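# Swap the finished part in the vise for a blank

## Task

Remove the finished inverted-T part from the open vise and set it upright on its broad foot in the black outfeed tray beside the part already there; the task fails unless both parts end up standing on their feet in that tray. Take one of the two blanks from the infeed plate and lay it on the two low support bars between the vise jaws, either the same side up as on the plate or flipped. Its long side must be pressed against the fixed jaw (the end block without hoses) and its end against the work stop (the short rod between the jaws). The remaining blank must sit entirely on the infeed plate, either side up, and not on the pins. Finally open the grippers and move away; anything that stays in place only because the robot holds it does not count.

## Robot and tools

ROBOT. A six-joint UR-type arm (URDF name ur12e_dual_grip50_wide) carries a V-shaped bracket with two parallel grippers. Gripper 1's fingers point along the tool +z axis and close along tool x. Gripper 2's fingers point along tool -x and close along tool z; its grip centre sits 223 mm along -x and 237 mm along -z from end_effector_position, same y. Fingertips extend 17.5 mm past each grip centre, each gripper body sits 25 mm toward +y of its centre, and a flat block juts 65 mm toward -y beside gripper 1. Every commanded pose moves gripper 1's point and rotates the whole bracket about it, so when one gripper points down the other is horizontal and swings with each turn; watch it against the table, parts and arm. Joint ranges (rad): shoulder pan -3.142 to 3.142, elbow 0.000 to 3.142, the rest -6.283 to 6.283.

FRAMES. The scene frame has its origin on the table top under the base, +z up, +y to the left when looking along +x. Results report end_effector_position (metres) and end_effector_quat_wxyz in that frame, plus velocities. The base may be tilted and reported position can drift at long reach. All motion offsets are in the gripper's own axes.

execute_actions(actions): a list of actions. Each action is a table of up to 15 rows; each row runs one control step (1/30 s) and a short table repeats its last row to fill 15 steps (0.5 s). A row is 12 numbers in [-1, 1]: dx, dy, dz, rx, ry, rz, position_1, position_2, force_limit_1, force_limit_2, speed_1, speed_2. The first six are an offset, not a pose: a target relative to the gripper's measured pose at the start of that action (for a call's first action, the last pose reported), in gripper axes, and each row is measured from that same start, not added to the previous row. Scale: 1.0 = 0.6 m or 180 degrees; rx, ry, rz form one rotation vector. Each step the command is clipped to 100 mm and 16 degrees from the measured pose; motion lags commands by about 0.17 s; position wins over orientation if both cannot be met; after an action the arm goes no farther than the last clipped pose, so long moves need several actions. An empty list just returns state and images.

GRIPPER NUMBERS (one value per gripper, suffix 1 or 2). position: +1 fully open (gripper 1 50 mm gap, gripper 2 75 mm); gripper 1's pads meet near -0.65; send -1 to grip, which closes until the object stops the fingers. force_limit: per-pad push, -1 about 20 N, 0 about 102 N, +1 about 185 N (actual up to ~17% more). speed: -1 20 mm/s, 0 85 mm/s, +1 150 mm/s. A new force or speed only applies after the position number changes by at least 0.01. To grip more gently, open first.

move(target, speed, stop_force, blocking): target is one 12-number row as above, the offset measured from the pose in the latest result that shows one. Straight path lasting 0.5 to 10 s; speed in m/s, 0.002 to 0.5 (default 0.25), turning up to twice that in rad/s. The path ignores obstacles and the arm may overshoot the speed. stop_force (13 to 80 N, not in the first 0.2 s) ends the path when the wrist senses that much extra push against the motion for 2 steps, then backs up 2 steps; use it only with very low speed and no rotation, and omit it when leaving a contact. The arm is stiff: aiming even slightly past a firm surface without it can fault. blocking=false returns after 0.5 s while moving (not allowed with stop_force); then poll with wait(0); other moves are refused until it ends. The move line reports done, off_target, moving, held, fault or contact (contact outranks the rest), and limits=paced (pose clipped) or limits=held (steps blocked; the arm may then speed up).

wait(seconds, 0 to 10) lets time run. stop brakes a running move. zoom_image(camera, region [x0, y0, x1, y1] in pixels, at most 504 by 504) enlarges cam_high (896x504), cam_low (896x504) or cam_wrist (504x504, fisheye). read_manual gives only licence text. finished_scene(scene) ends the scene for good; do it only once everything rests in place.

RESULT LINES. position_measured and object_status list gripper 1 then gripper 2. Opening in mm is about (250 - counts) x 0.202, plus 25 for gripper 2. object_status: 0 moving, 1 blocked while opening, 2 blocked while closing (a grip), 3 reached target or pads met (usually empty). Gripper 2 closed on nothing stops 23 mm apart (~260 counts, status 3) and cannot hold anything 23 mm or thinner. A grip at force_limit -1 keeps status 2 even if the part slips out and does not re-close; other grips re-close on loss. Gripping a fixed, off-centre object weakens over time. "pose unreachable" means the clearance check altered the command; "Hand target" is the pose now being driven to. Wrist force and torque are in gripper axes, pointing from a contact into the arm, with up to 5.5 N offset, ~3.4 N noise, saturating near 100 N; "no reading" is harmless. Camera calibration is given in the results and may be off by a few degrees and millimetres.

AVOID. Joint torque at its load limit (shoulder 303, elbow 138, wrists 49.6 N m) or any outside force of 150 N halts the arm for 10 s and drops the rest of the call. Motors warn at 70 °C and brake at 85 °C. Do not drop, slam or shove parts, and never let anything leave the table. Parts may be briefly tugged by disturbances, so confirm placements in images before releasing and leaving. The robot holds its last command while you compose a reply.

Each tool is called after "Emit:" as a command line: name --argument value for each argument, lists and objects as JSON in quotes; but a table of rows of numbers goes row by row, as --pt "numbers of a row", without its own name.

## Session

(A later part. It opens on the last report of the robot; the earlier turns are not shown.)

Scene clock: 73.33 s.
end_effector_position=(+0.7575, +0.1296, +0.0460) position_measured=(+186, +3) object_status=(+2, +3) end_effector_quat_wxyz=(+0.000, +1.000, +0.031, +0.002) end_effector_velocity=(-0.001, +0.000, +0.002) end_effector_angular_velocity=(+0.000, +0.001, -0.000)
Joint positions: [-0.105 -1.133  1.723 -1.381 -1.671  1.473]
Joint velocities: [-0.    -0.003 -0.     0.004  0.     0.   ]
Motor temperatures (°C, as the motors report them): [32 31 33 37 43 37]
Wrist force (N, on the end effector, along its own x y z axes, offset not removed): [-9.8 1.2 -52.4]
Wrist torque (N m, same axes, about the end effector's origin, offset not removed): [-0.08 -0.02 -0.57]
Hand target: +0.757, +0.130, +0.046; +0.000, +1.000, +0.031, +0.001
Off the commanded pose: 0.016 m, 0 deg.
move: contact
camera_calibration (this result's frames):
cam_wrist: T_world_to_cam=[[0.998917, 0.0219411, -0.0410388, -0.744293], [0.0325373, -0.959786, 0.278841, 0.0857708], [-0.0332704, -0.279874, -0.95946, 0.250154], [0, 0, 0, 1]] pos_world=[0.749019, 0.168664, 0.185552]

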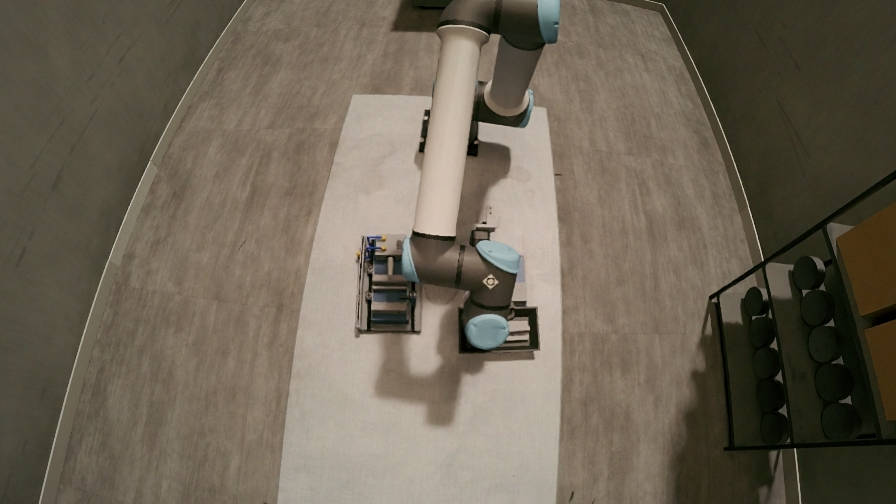

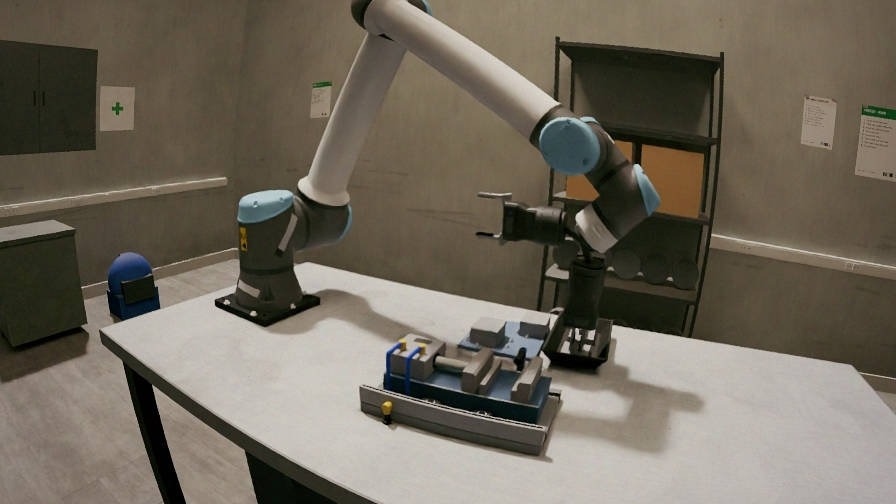

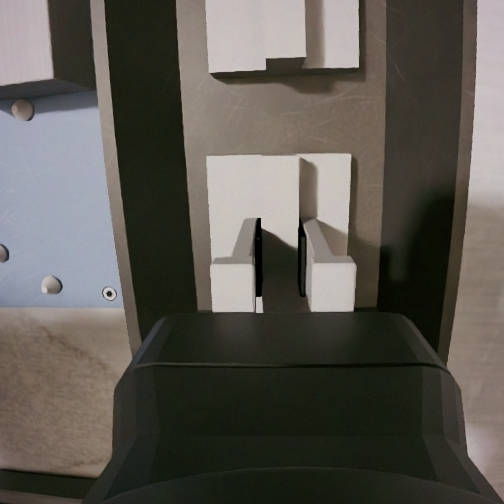

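Emit:
execute_actions --actions '[[[0,0,-0.002,0,0,0,0.3,1,0,0,0,0]],[[0,0,0,0,0,0,0.3,1,0,0,0,0]]]'

Emit:
move --target '[0,0,-0.2,0,0,0,0.3,1,0,0,0,0]'

Emit:
move --target '[-0.13,0.02,0,0,0,0,1,1,0,0,0,0]'

Scene clock: 81.17 s.
end_effector_position=(+0.7575, +0.1296, +0.0471) position_measured=(+107, +3) object_status=(+3, +3) end_effector_quat_wxyz=(+0.000, +1.000, +0.031, +0.002) end_effector_velocity=(+0.000, -0.000, +0.001) end_effector_angular_velocity=(+0.000, -0.001, +0.000)
Joint positions: [-0.105 -1.134  1.723 -1.379 -1.671  1.473]
Joint velocities: [ 0.    -0.001 -0.    -0.    -0.    -0.   ]
Motor temperatures (°C, as the motors report them): [32 31 33 37 43 37]
Wrist force (N, on the end effector, along its own x y z axes, offset not removed): [-0.4 -6.3 4.0]
Wrist torque (N m, same axes, about the end effector's origin, offset not removed): [-1.56 0.27 -0.22]
Hand target: +0.757, +0.130, +0.047; +0.000, +1.000, +0.031, +0.001
Off the commanded pose: 0.000 m, 0 deg.
camera_calibration (this result's frames):
cam_wrist: T_world_to_cam=[[0.998916, 0.0218767, -0.0410899, -0.744213], [0.0324908, -0.959779, 0.27887, 0.0854744], [-0.0333365, -0.279903, -0.959449, 0.251317], [0, 0, 0, 1]] pos_world=[0.749007, 0.168662, 0.18671]

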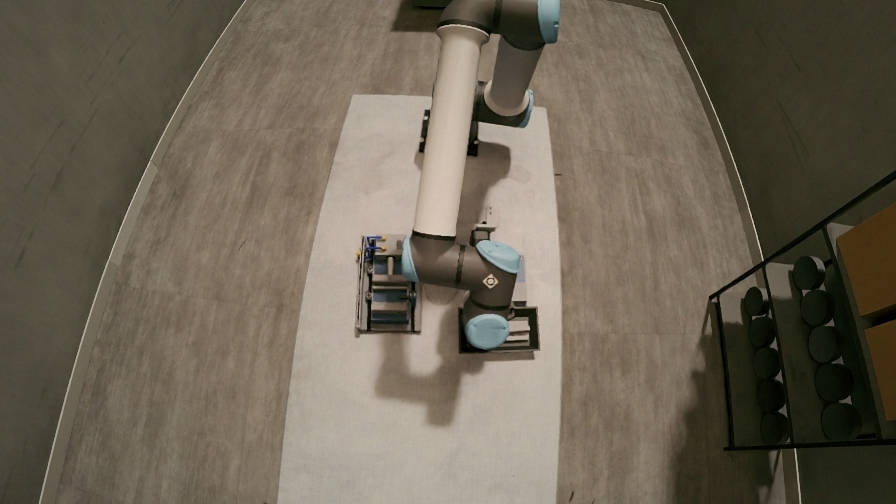

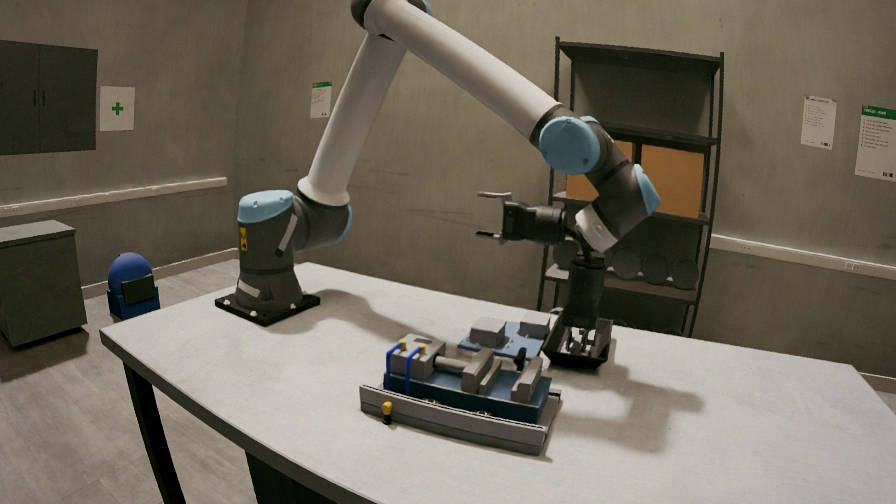

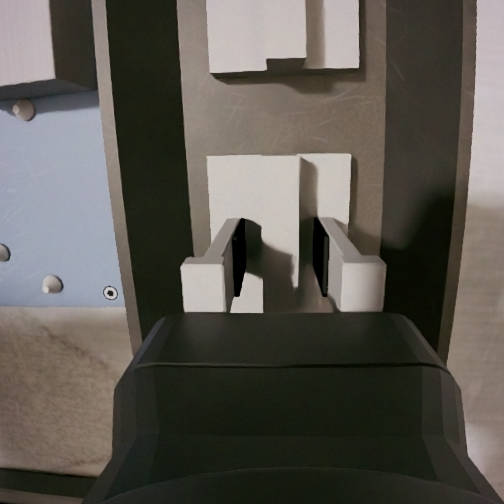

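Scene clock: 82.27 s.
end_effector_position=(+0.7572, +0.1297, +0.1668) position_measured=(+107, +3) object_status=(+3, +3) end_effector_quat_wxyz=(+0.000, +1.000, +0.031, +0.002) end_effector_velocity=(+0.000, -0.000, +0.002) end_effector_angular_velocity=(-0.001, -0.001, -0.000)
Joint positions: [-0.105 -1.227  1.62  -1.184 -1.671  1.473]
Joint velocities: [-0.    -0.002 -0.002  0.003 -0.     0.001]
Motor temperatures (°C, as the motors report them): [32 31 33 37 43 37]
Wrist force (N, on the end effector, along its own x y z axes, offset not removed): [4.3 -1.9 5.8]
Wrist torque (N m, same axes, about the end effector's origin, offset not removed): [-0.51 -0.51 -0.32]
Hand target: +0.757, +0.130, +0.167; +0.000, +1.000, +0.031, +0.002
Off the commanded pose: 0.000 m, 0 deg.
move: done
camera_calibration (this result's frames):
cam_wrist: T_world_to_cam=[[0.998914, 0.0219337, -0.0410989, -0.739018], [0.032547, -0.959786, 0.27884, 0.0521511], [-0.0333301, -0.279875, -0.959458, 0.3662], [0, 0, 0, 1]] pos_world=[0.748724, 0.168754, 0.306439]

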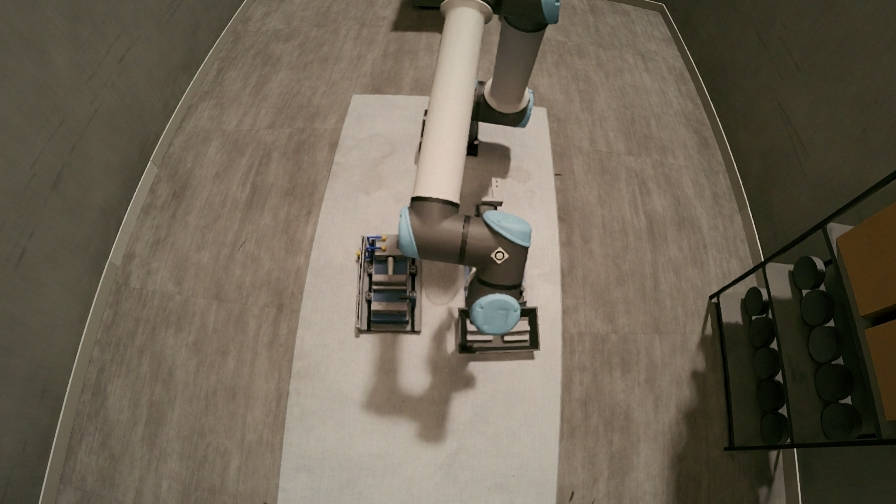

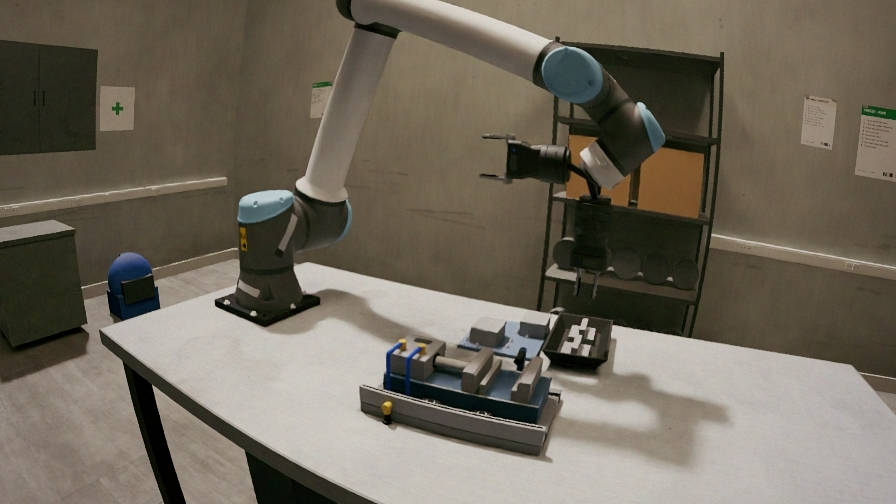

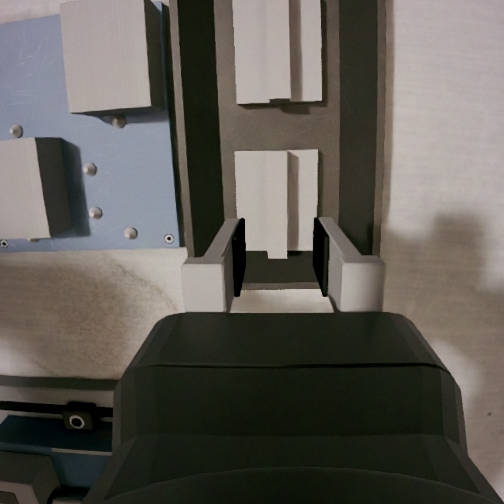

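Scene clock: 83.23 s.
end_effector_position=(+0.6803, +0.1129, +0.1666) position_measured=(+3, +3) object_status=(+3, +3) end_effector_quat_wxyz=(+0.000, +1.000, +0.031, +0.001) end_effector_velocity=(-0.002, -0.001, -0.000) end_effector_angular_velocity=(-0.000, -0.001, -0.000)
Joint positions: [-0.136 -1.348  1.781 -1.226 -1.693  1.451]
Joint velocities: [-0.001 -0.003  0.004 -0.003 -0.001 -0.001]
Motor temperatures (°C, as the motors report them): [32 31 33 37 43 37]
Wrist force (N, on the end effector, along its own x y z axes, offset not removed): [-0.1 -1.0 3.1]
Wrist torque (N m, same axes, about the end effector's origin, offset not removed): [-0.40 0.28 -0.31]
Hand target: +0.680, +0.113, +0.167; +0.000, +1.000, +0.031, +0.002
Off the commanded pose: 0.000 m, 0 deg.
move: done
camera_calibration (this result's frames):
cam_wrist: T_world_to_cam=[[0.998914, 0.0219243, -0.0411177, -0.661862], [0.0325446, -0.959775, 0.278878, 0.0385394], [-0.0333495, -0.279914, -0.959446, 0.358722], [0, 0, 0, 1]] pos_world=[0.671852, 0.151911, 0.306212]

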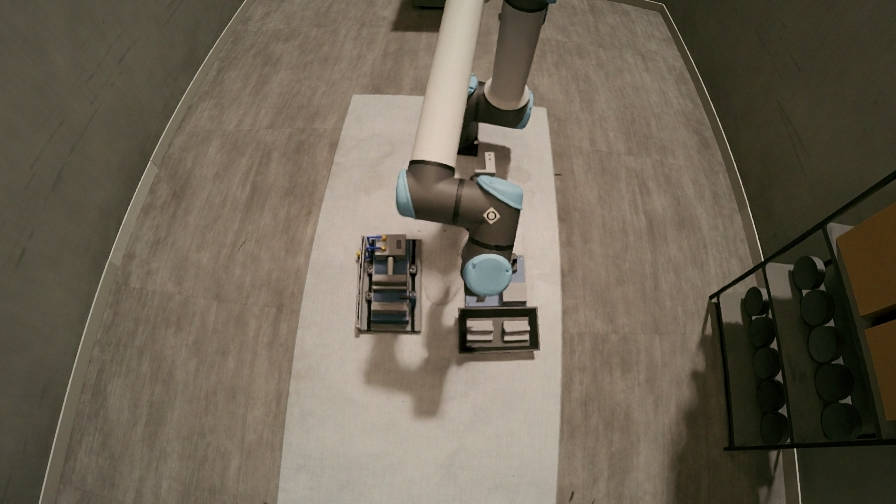

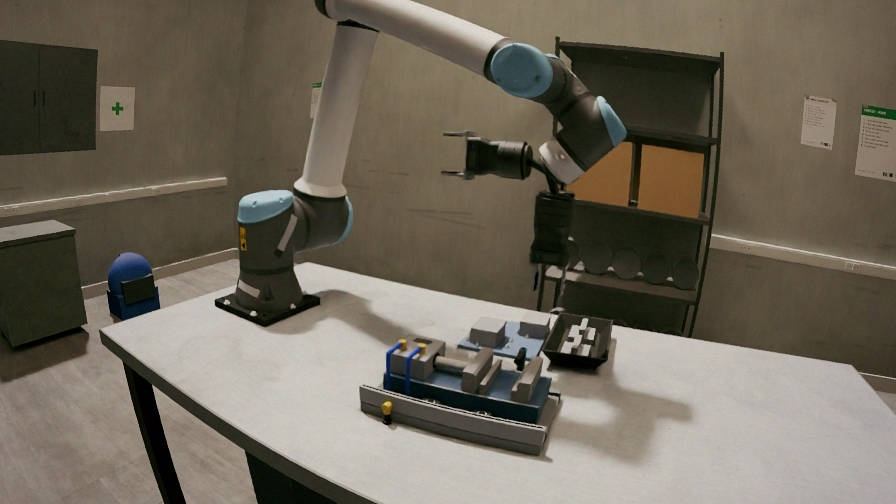

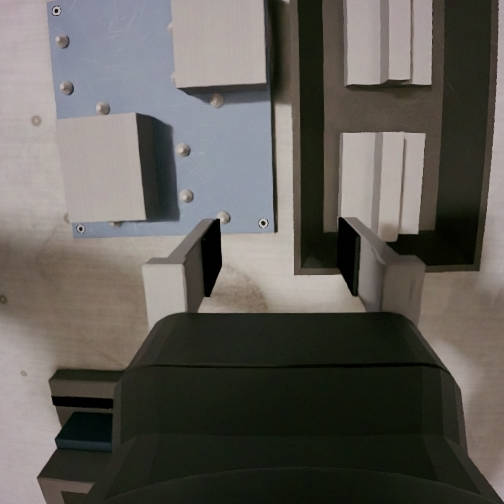

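Emit:
move --target '[0.1975,-0.047,-0.38,0,0.5,0,1,1,0,0,0,0]'

Scene clock: 98.77 s.
end_effector_position=(+0.7958, +0.1486, +0.3951) position_measured=(+3, +3) object_status=(+3, +3) end_effector_quat_wxyz=(-0.022, +0.706, +0.022, +0.707) end_effector_velocity=(+0.001, +0.000, +0.001) end_effector_angular_velocity=(+0.000, -0.012, -0.001)
Joint positions: [-0.171 -1.555  2.41  -3.199 -1.426  1.423]
Joint velocities: [ 0.001  0.008  0.001 -0.021  0.     0.003]
Motor temperatures (°C, as the motors report them): [32 31 33 37 43 37]
Wrist force (N, on the end effector, along its own x y z axes, offset not removed): [0.8 -2.2 -0.8]
Wrist torque (N m, same axes, about the end effector's origin, offset not removed): [-0.46 -0.04 -0.30]
Hand target: +0.796, +0.149, +0.395; -0.022, +0.706, +0.022, +0.708
Off the commanded pose: 0.000 m, 0 deg.
move: done
camera_calibration (this result's frames):
cam_wrist: T_world_to_cam=[[0.044915, -0.0379124, 0.998271, -0.411122], [-0.216939, -0.975803, -0.0272984, 0.327276], [0.975151, -0.215338, -0.0520528, -0.578847], [0, 0, 0, 1]] pos_world=[0.653927, 0.179123, 0.389215]

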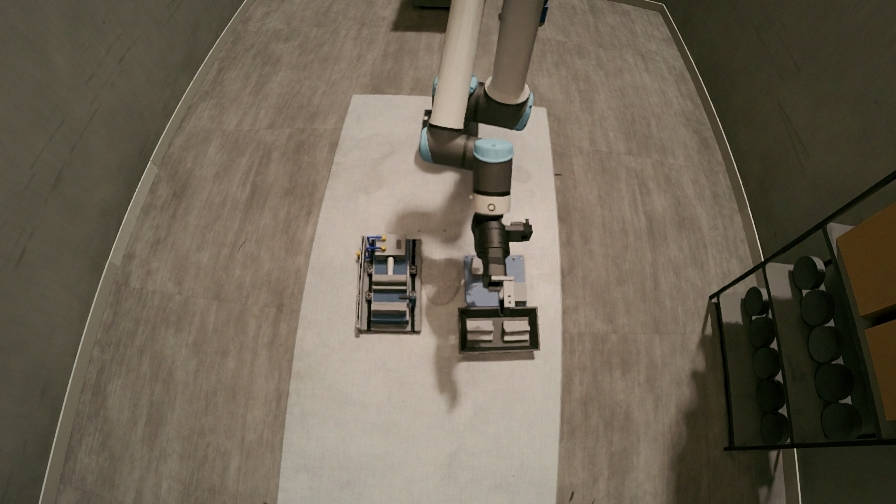

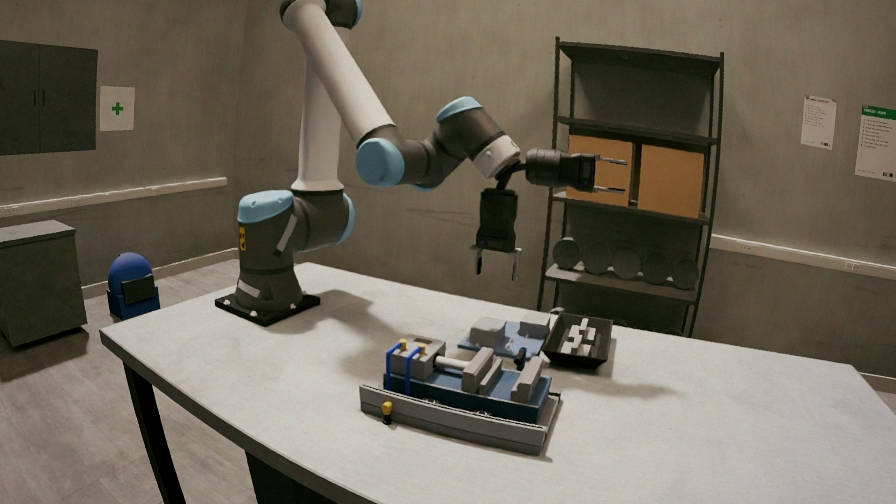

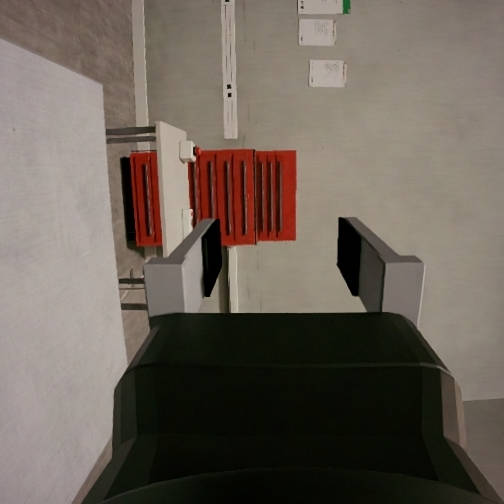

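Emit:
move --target '[-0.19,0,0,0,0,0,1,1,0,0,0,0]' --speed 0.1

Emit:
zoom_image --camera "cam_low" --region '[420, 250, 600, 380]'

Scene clock: 103.47 s.
end_effector_position=(+0.7958, +0.1485, +0.2814) position_measured=(+3, +3) object_status=(+3, +3) end_effector_quat_wxyz=(-0.022, +0.706, +0.022, +0.707) end_effector_velocity=(+0.001, -0.000, -0.002) end_effector_angular_velocity=(+0.000, -0.001, -0.000)
Joint positions: [-0.172 -1.312  2.473 -3.506 -1.426  1.422]
Joint velocities: [-0.     0.006 -0.    -0.006  0.     0.   ]
Motor temperatures (°C, as the motors report them): [32 31 33 37 43 37]
Wrist force (N, on the end effector, along its own x y z axes, offset not removed): [-4.6 -1.4 -5.2]
Wrist torque (N m, same axes, about the end effector's origin, offset not removed): [-0.50 1.31 -0.19]
Hand target: +0.796, +0.149, +0.281; -0.022, +0.706, +0.022, +0.707
Off the commanded pose: 0.000 m, 0 deg.
move: done
camera_calibration (this result's frames):
cam_wrist: T_world_to_cam=[[0.045006, -0.0378455, 0.99827, -0.297756], [-0.216973, -0.975798, -0.0272116, 0.324085], [0.975139, -0.215373, -0.0521282, -0.584832], [0, 0, 0, 1]] pos_world=[0.654012, 0.179015, 0.275574]

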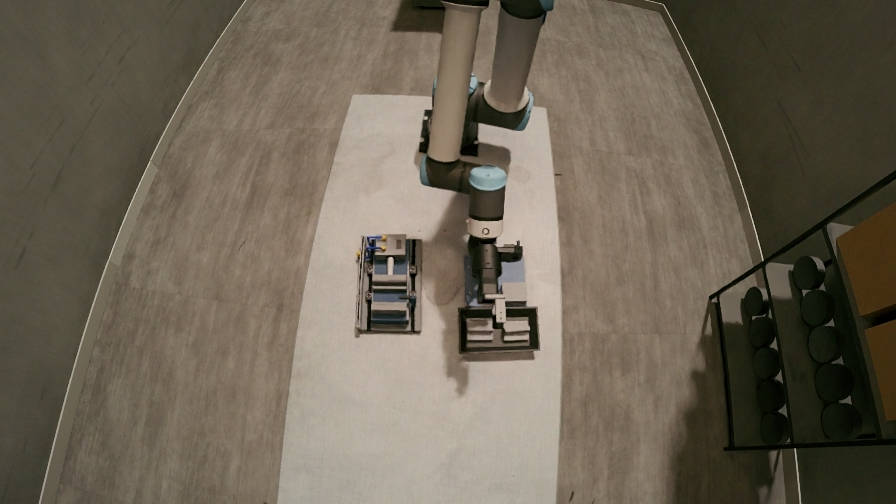

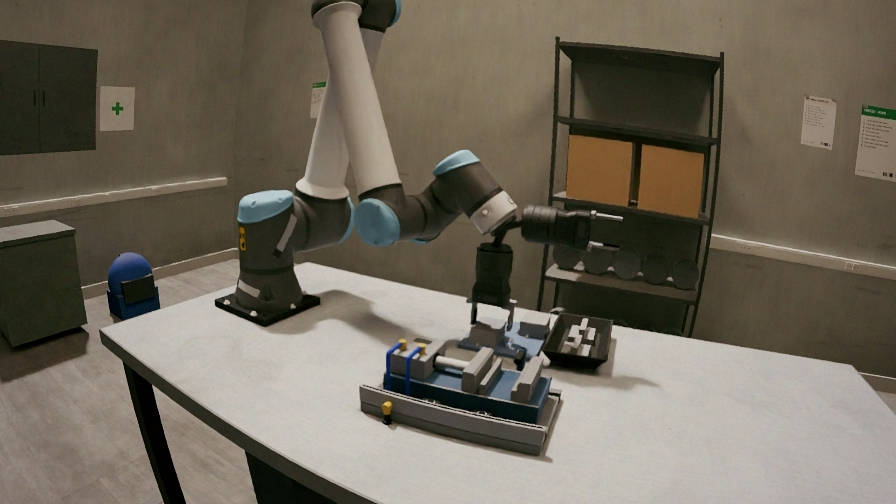

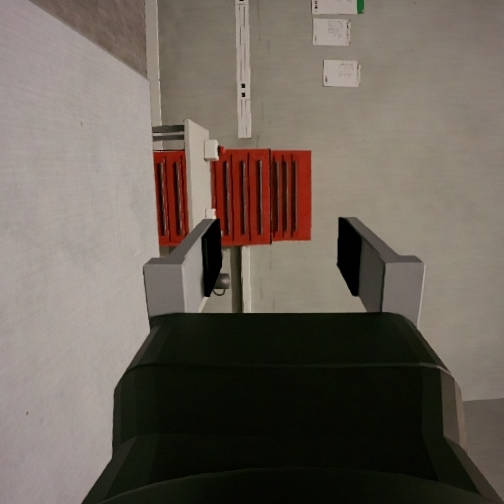

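Region (420, 250, 600, 380) of cam_low's 896x504 image, scaled by 2.800, with more detail than that image has.

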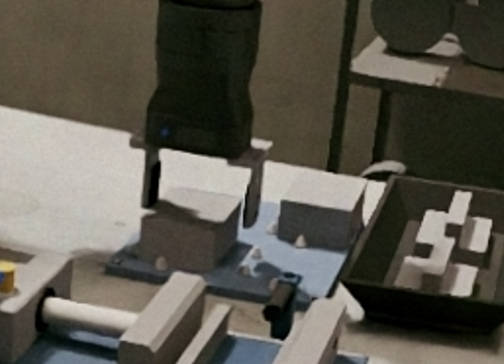

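Emit:
execute_actions --actions '[[[-0.008,0,0,0,0,0,1,1,0,0,0,0]],[[0,0,0,0,0,0,1,-1,0,0,0,0]],[[0,0,0,0,0,0,1,-1,0,0,0,0]],[[0,0,0,0,0,0,1,-1,0,0,0,0]]]'

Emit:
move --target '[0.2,0,0,0,0,0,1,-1,0,0,0,0]' --speed 0.15

Scene clock: 111.00 s.
end_effector_position=(+0.7958, +0.1486, +0.2766) position_measured=(+3, +84) object_status=(+3, +2) end_effector_quat_wxyz=(-0.022, +0.706, +0.022, +0.707) end_effector_velocity=(-0.000, -0.000, +0.002) end_effector_angular_velocity=(+0.000, -0.002, -0.001)
Joint positions: [-0.172 -1.3    2.475 -3.518 -1.426  1.422]
Joint velocities: [-0.    -0.002  0.    -0.    -0.     0.001]
Motor temperatures (°C, as the motors report them): [32 31 33 37 43 37]
Wrist force (N, on the end effector, along its own x y z axes, offset not removed): [-7.8 -1.3 -1.0]
Wrist torque (N m, same axes, about the end effector's origin, offset not removed): [-0.39 2.13 -0.30]
Hand target: +0.796, +0.149, +0.277; -0.022, +0.706, +0.022, +0.707
Off the commanded pose: 0.000 m, 0 deg.
camera_calibration (this result's frames):
cam_wrist: T_world_to_cam=[[0.0450502, -0.037911, 0.998265, -0.293012], [-0.216989, -0.975793, -0.0272652, 0.323998], [0.975134, -0.215384, -0.052186, -0.585038], [0, 0, 0, 1]] pos_world=[0.653995, 0.179039, 0.270807]

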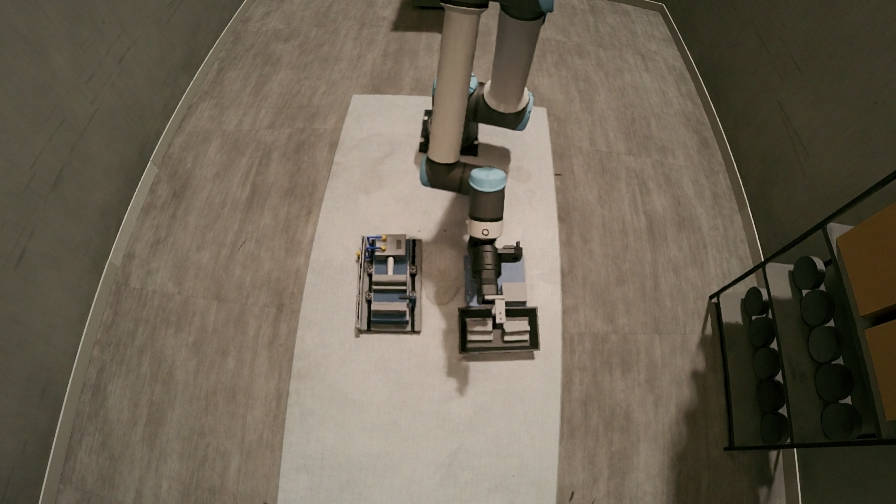

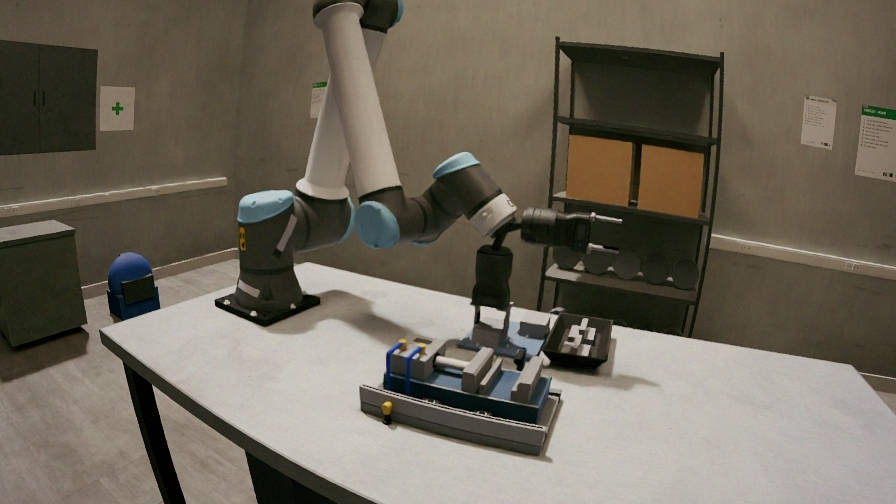

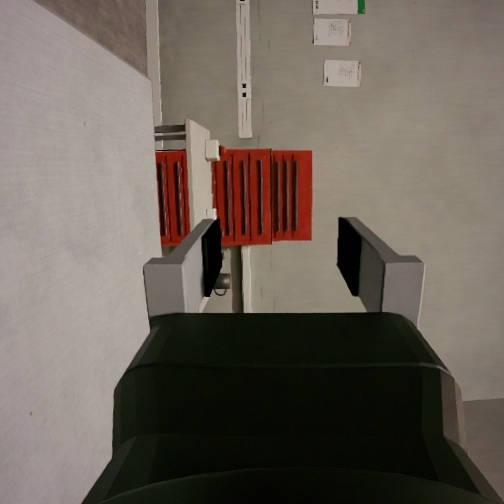

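Scene clock: 112.30 s.
end_effector_position=(+0.7957, +0.1487, +0.3962) position_measured=(+3, +84) object_status=(+3, +2) end_effector_quat_wxyz=(-0.022, +0.706, +0.022, +0.707) end_effector_velocity=(+0.000, -0.001, +0.004) end_effector_angular_velocity=(+0.000, +0.000, -0.001)
Joint positions: [-0.171 -1.557  2.409 -3.196 -1.426  1.423]
Joint velocities: [-0.001 -0.007 -0.003  0.01  -0.     0.001]
Motor temperatures (°C, as the motors report them): [32 31 33 37 43 37]
Wrist force (N, on the end effector, along its own x y z axes, offset not removed): [-7.1 1.9 3.9]
Wrist torque (N m, same axes, about the end effector's origin, offset not removed): [0.60 1.98 -0.48]
Hand target: +0.796, +0.149, +0.396; -0.022, +0.706, +0.022, +0.707
Off the commanded pose: 0.000 m, 0 deg.
move: done
camera_calibration (this result's frames):
cam_wrist: T_world_to_cam=[[0.0448953, -0.0379569, 0.99827, -0.412235], [-0.216958, -0.975798, -0.0273451, 0.327347], [0.975148, -0.215355, -0.0520438, -0.578733], [0, 0, 0, 1]] pos_world=[0.653878, 0.179145, 0.390353]

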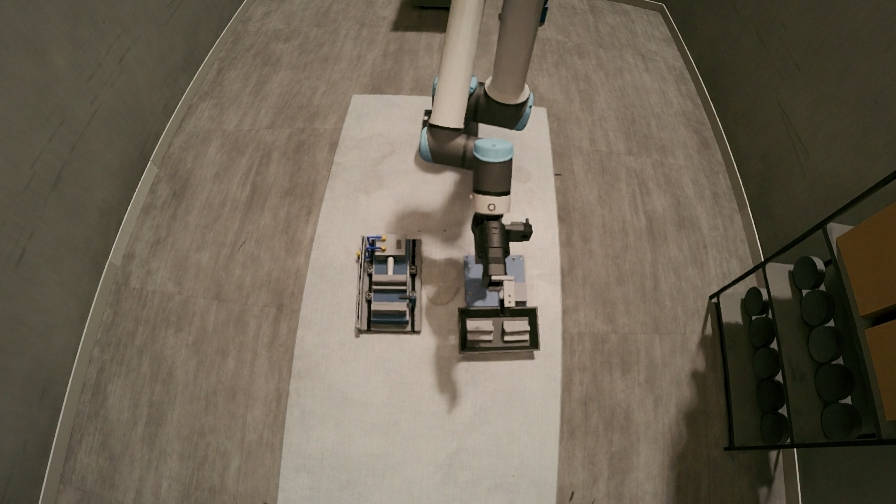

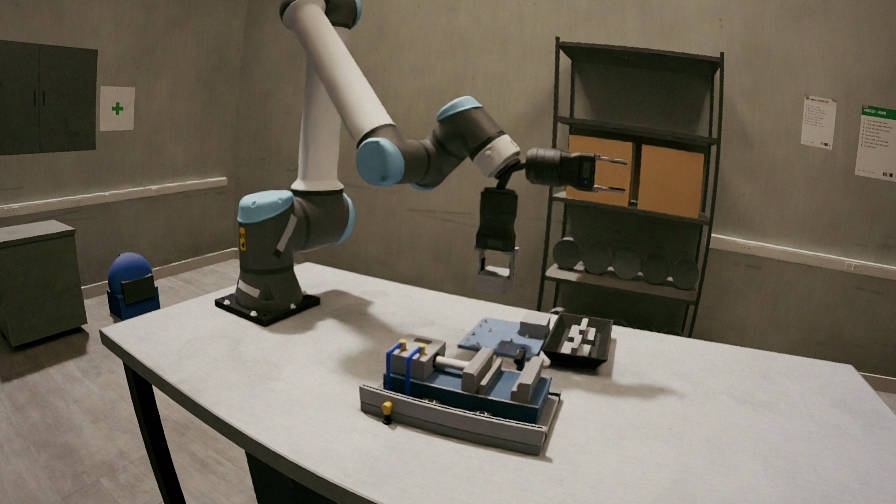

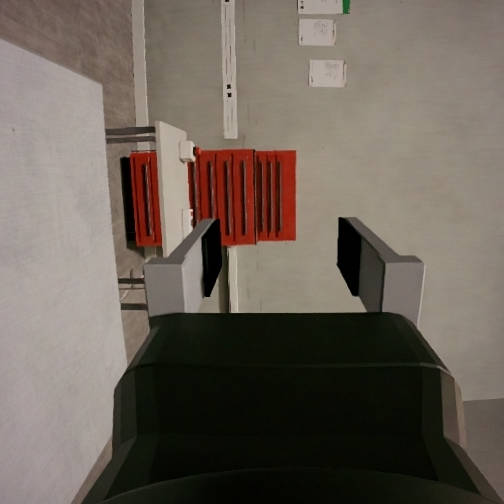

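Emit:
move --target '[0.02,0.497,0.1745,0.003,0,0,1,-1,0,0,0,0]' --speed 0.2

Emit:
move --target '[-0.06,0,0,0,0,0,1,-1,0,0,0,0]' --speed 0.05

Emit:
zoom_image --camera "cam_low" --region '[400, 250, 620, 420]'

Emit:
zoom_image --camera "cam_high" --region '[330, 220, 470, 350]'

Scene clock: 120.47 s.
end_effector_position=(+0.9191, -0.1420, +0.4085) position_measured=(+3, +84) object_status=(+3, +2) end_effector_quat_wxyz=(-0.026, +0.706, +0.026, +0.707) end_effector_velocity=(+0.001, -0.001, -0.000) end_effector_angular_velocity=(-0.000, +0.001, +0.001)
Joint positions: [-0.6   -1.382  2.152 -3.014 -1.134  1.081]
Joint velocities: [-0.001  0.002 -0.003  0.002  0.001 -0.002]
Motor temperatures (°C, as the motors report them): [32 31 33 37 43 37]
Wrist force (N, on the end effector, along its own x y z axes, offset not removed): [-5.1 -4.1 0.0]
Wrist torque (N m, same axes, about the end effector's origin, offset not removed): [-0.94 1.60 -0.36]
Hand target: +0.919, -0.142, +0.408; -0.026, +0.706, +0.026, +0.707
Off the commanded pose: 0.000 m, 0 deg.
move: done
camera_calibration (this result's frames):
cam_wrist: T_world_to_cam=[[0.0452063, -0.0372562, 0.998283, -0.441237], [-0.207819, -0.977792, -0.0270806, 0.0620791], [0.977122, -0.206238, -0.0519449, -0.761552], [0, 0, 0, 1]] pos_world=[0.776977, -0.112799, 0.402601]

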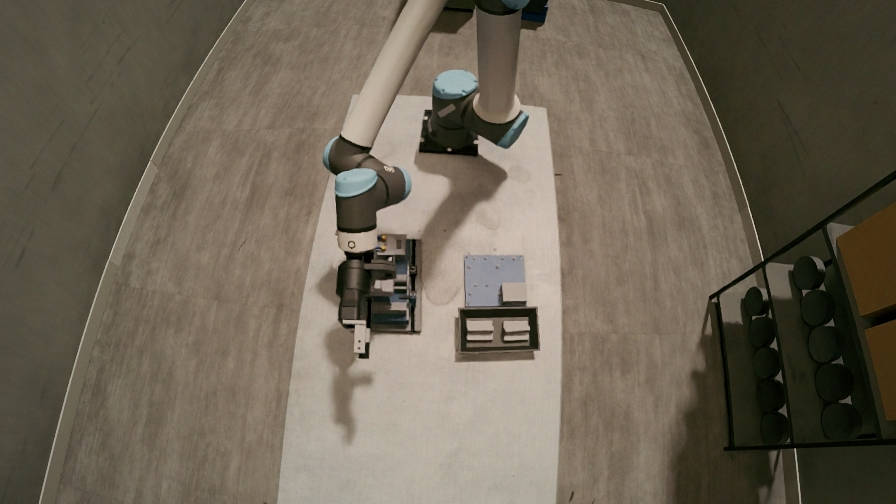

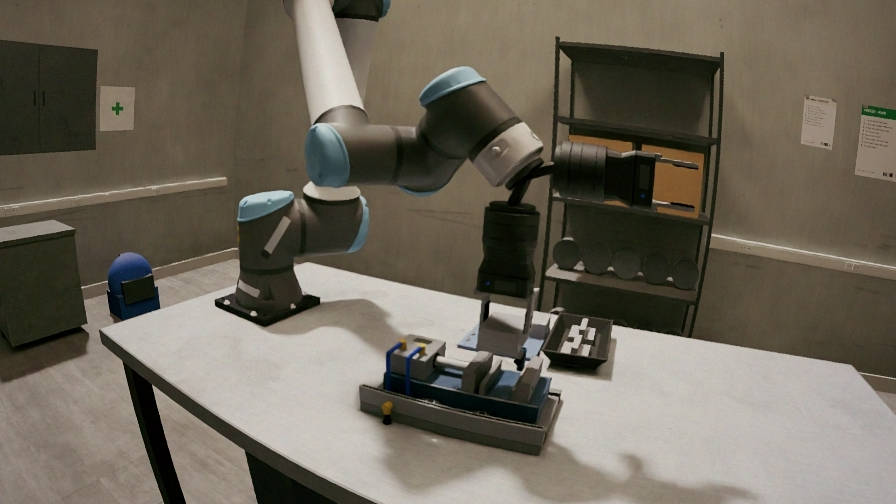

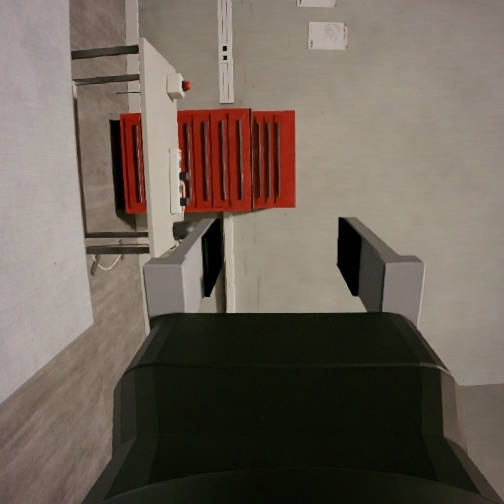

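Scene clock: 121.60 s.
end_effector_position=(+0.9191, -0.1420, +0.3727) position_measured=(+3, +84) object_status=(+3, +2) end_effector_quat_wxyz=(-0.026, +0.706, +0.026, +0.707) end_effector_velocity=(+0.000, -0.000, -0.002) end_effector_angular_velocity=(+0.000, -0.001, -0.001)
Joint positions: [-0.6   -1.332  2.176 -3.088 -1.133  1.081]
Joint velocities: [-0.     0.005  0.001 -0.006  0.     0.001]
Motor temperatures (°C, as the motors report them): [32 31 33 37 43 37]
Wrist force (N, on the end effector, along its own x y z axes, offset not removed): [-4.7 3.1 3.3]
Wrist torque (N m, same axes, about the end effector's origin, offset not removed): [0.83 1.30 -0.37]
Hand target: +0.919, -0.142, +0.372; -0.026, +0.706, +0.026, +0.707
Off the commanded pose: 0.000 m, 0 deg.
move: done
camera_calibration (this result's frames):
cam_wrist: T_world_to_cam=[[0.0452295, -0.037151, 0.998286, -0.405526], [-0.20773, -0.977814, -0.0269775, 0.0609904], [0.97714, -0.206153, -0.0519434, -0.763436], [0, 0, 0, 1]] pos_world=[0.776995, -0.112813, 0.36682]

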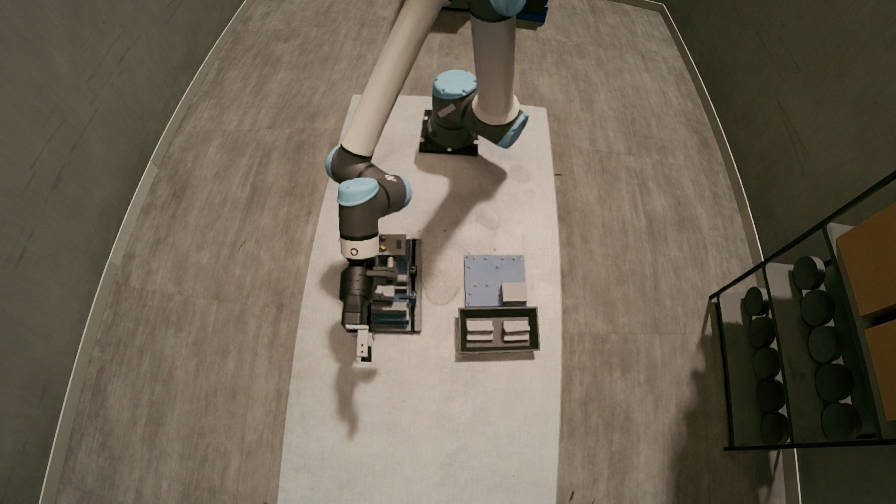

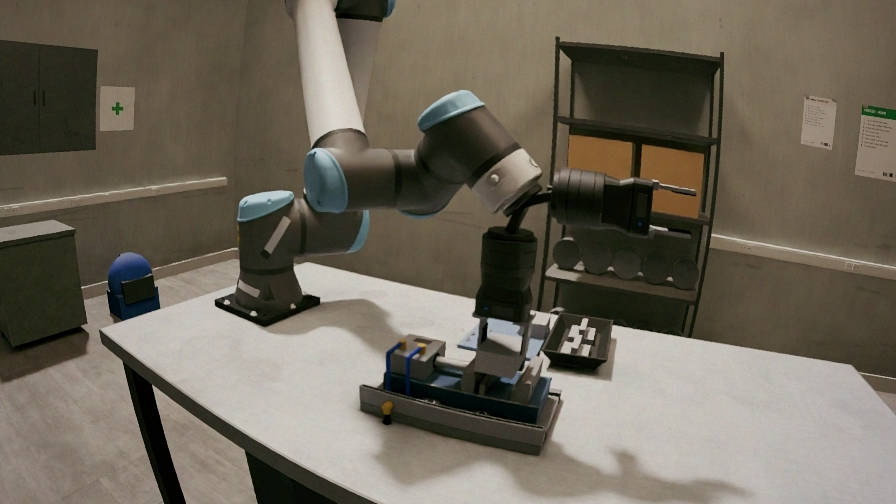

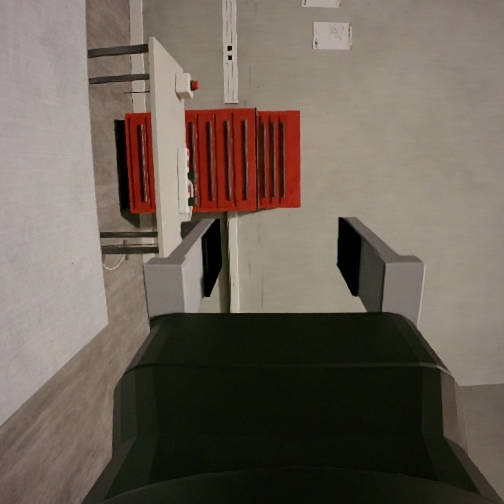

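Region (400, 250, 620, 420) of cam_low's 896x504 image, scaled by 2.291, with more detail than that image has; it fills the top 389 rows of this view, and the rest is white.

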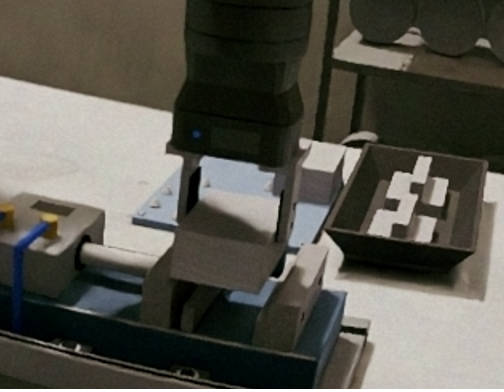

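Region (330, 220, 470, 350) of cam_high's 896x504 image, scaled by 3.600, with more detail than that image has; it fills the top 468 rows of this view, and the rest is white.

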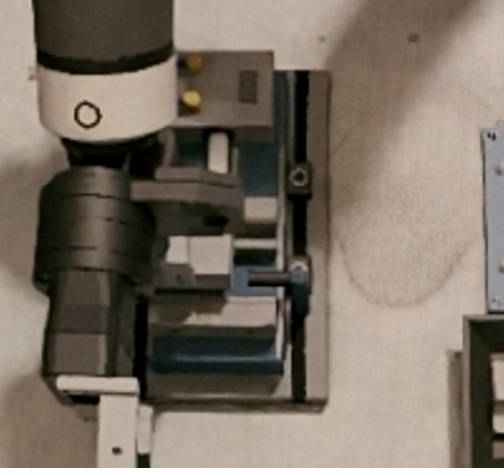

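Emit:
move --target '[-0.06,0,0.005,0,0,0,1,-1,0,0,0,0]' --speed 0.006 --stop_force 13

Emit:
zoom_image --camera "cam_low" --region '[400, 250, 620, 420]'

Scene clock: 131.47 s.
end_effector_position=(+0.9212, -0.1418, +0.3487) position_measured=(+3, +84) object_status=(+3, +2) end_effector_quat_wxyz=(-0.026, +0.706, +0.026, +0.707) end_effector_velocity=(+0.000, +0.000, -0.002) end_effector_angular_velocity=(+0.004, +0.004, -0.000)
Joint positions: [-0.598 -1.292  2.185 -3.138 -1.135  1.083]
Joint velocities: [ 0.     0.    -0.     0.005  0.     0.001]
Motor temperatures (°C, as the motors report them): [32 31 33 37 43 37]
Wrist force (N, on the end effector, along its own x y z axes, offset not removed): [13.9 -1.2 7.2]
Wrist torque (N m, same axes, about the end effector's origin, offset not removed): [-0.28 -1.70 -0.06]
Hand target: +0.921, -0.142, +0.349; -0.026, +0.706, +0.026, +0.707
Off the commanded pose: 0.012 m, 0 deg.
move: contact
camera_calibration (this result's frames):
cam_wrist: T_world_to_cam=[[0.0447781, -0.0369955, 0.998312, -0.381217], [-0.207772, -0.977807, -0.0269162, 0.0609187], [0.977152, -0.206216, -0.0514709, -0.766886], [0, 0, 0, 1]] pos_world=[0.779091, -0.112681, 0.342741]

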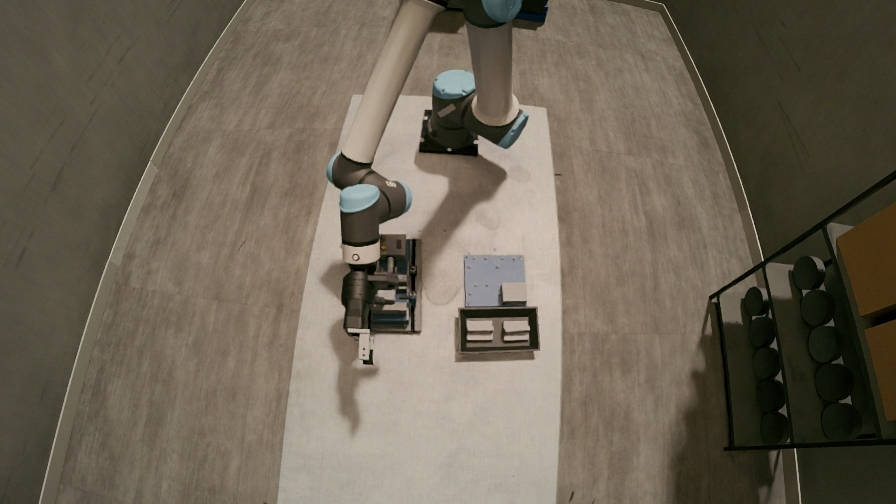

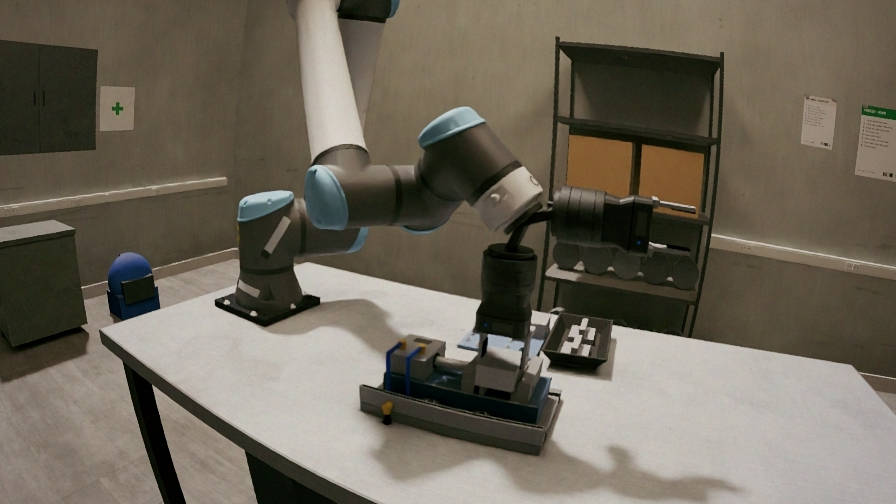

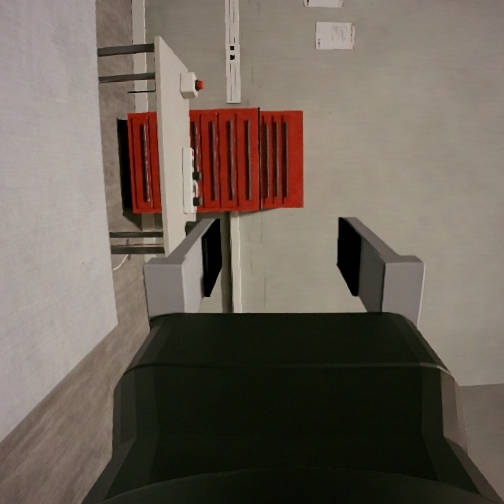

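Region (400, 250, 620, 420) of cam_low's 896x504 image, scaled by 2.291, with more detail than that image has; it fills the top 389 rows of this view, and the rest is white.

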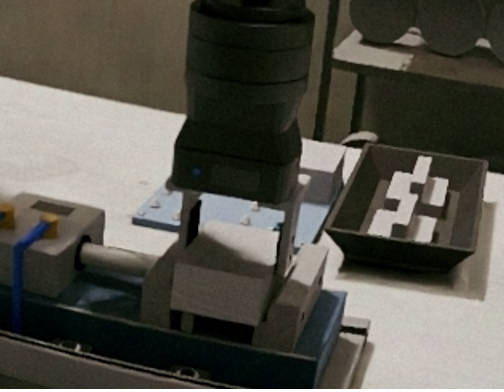

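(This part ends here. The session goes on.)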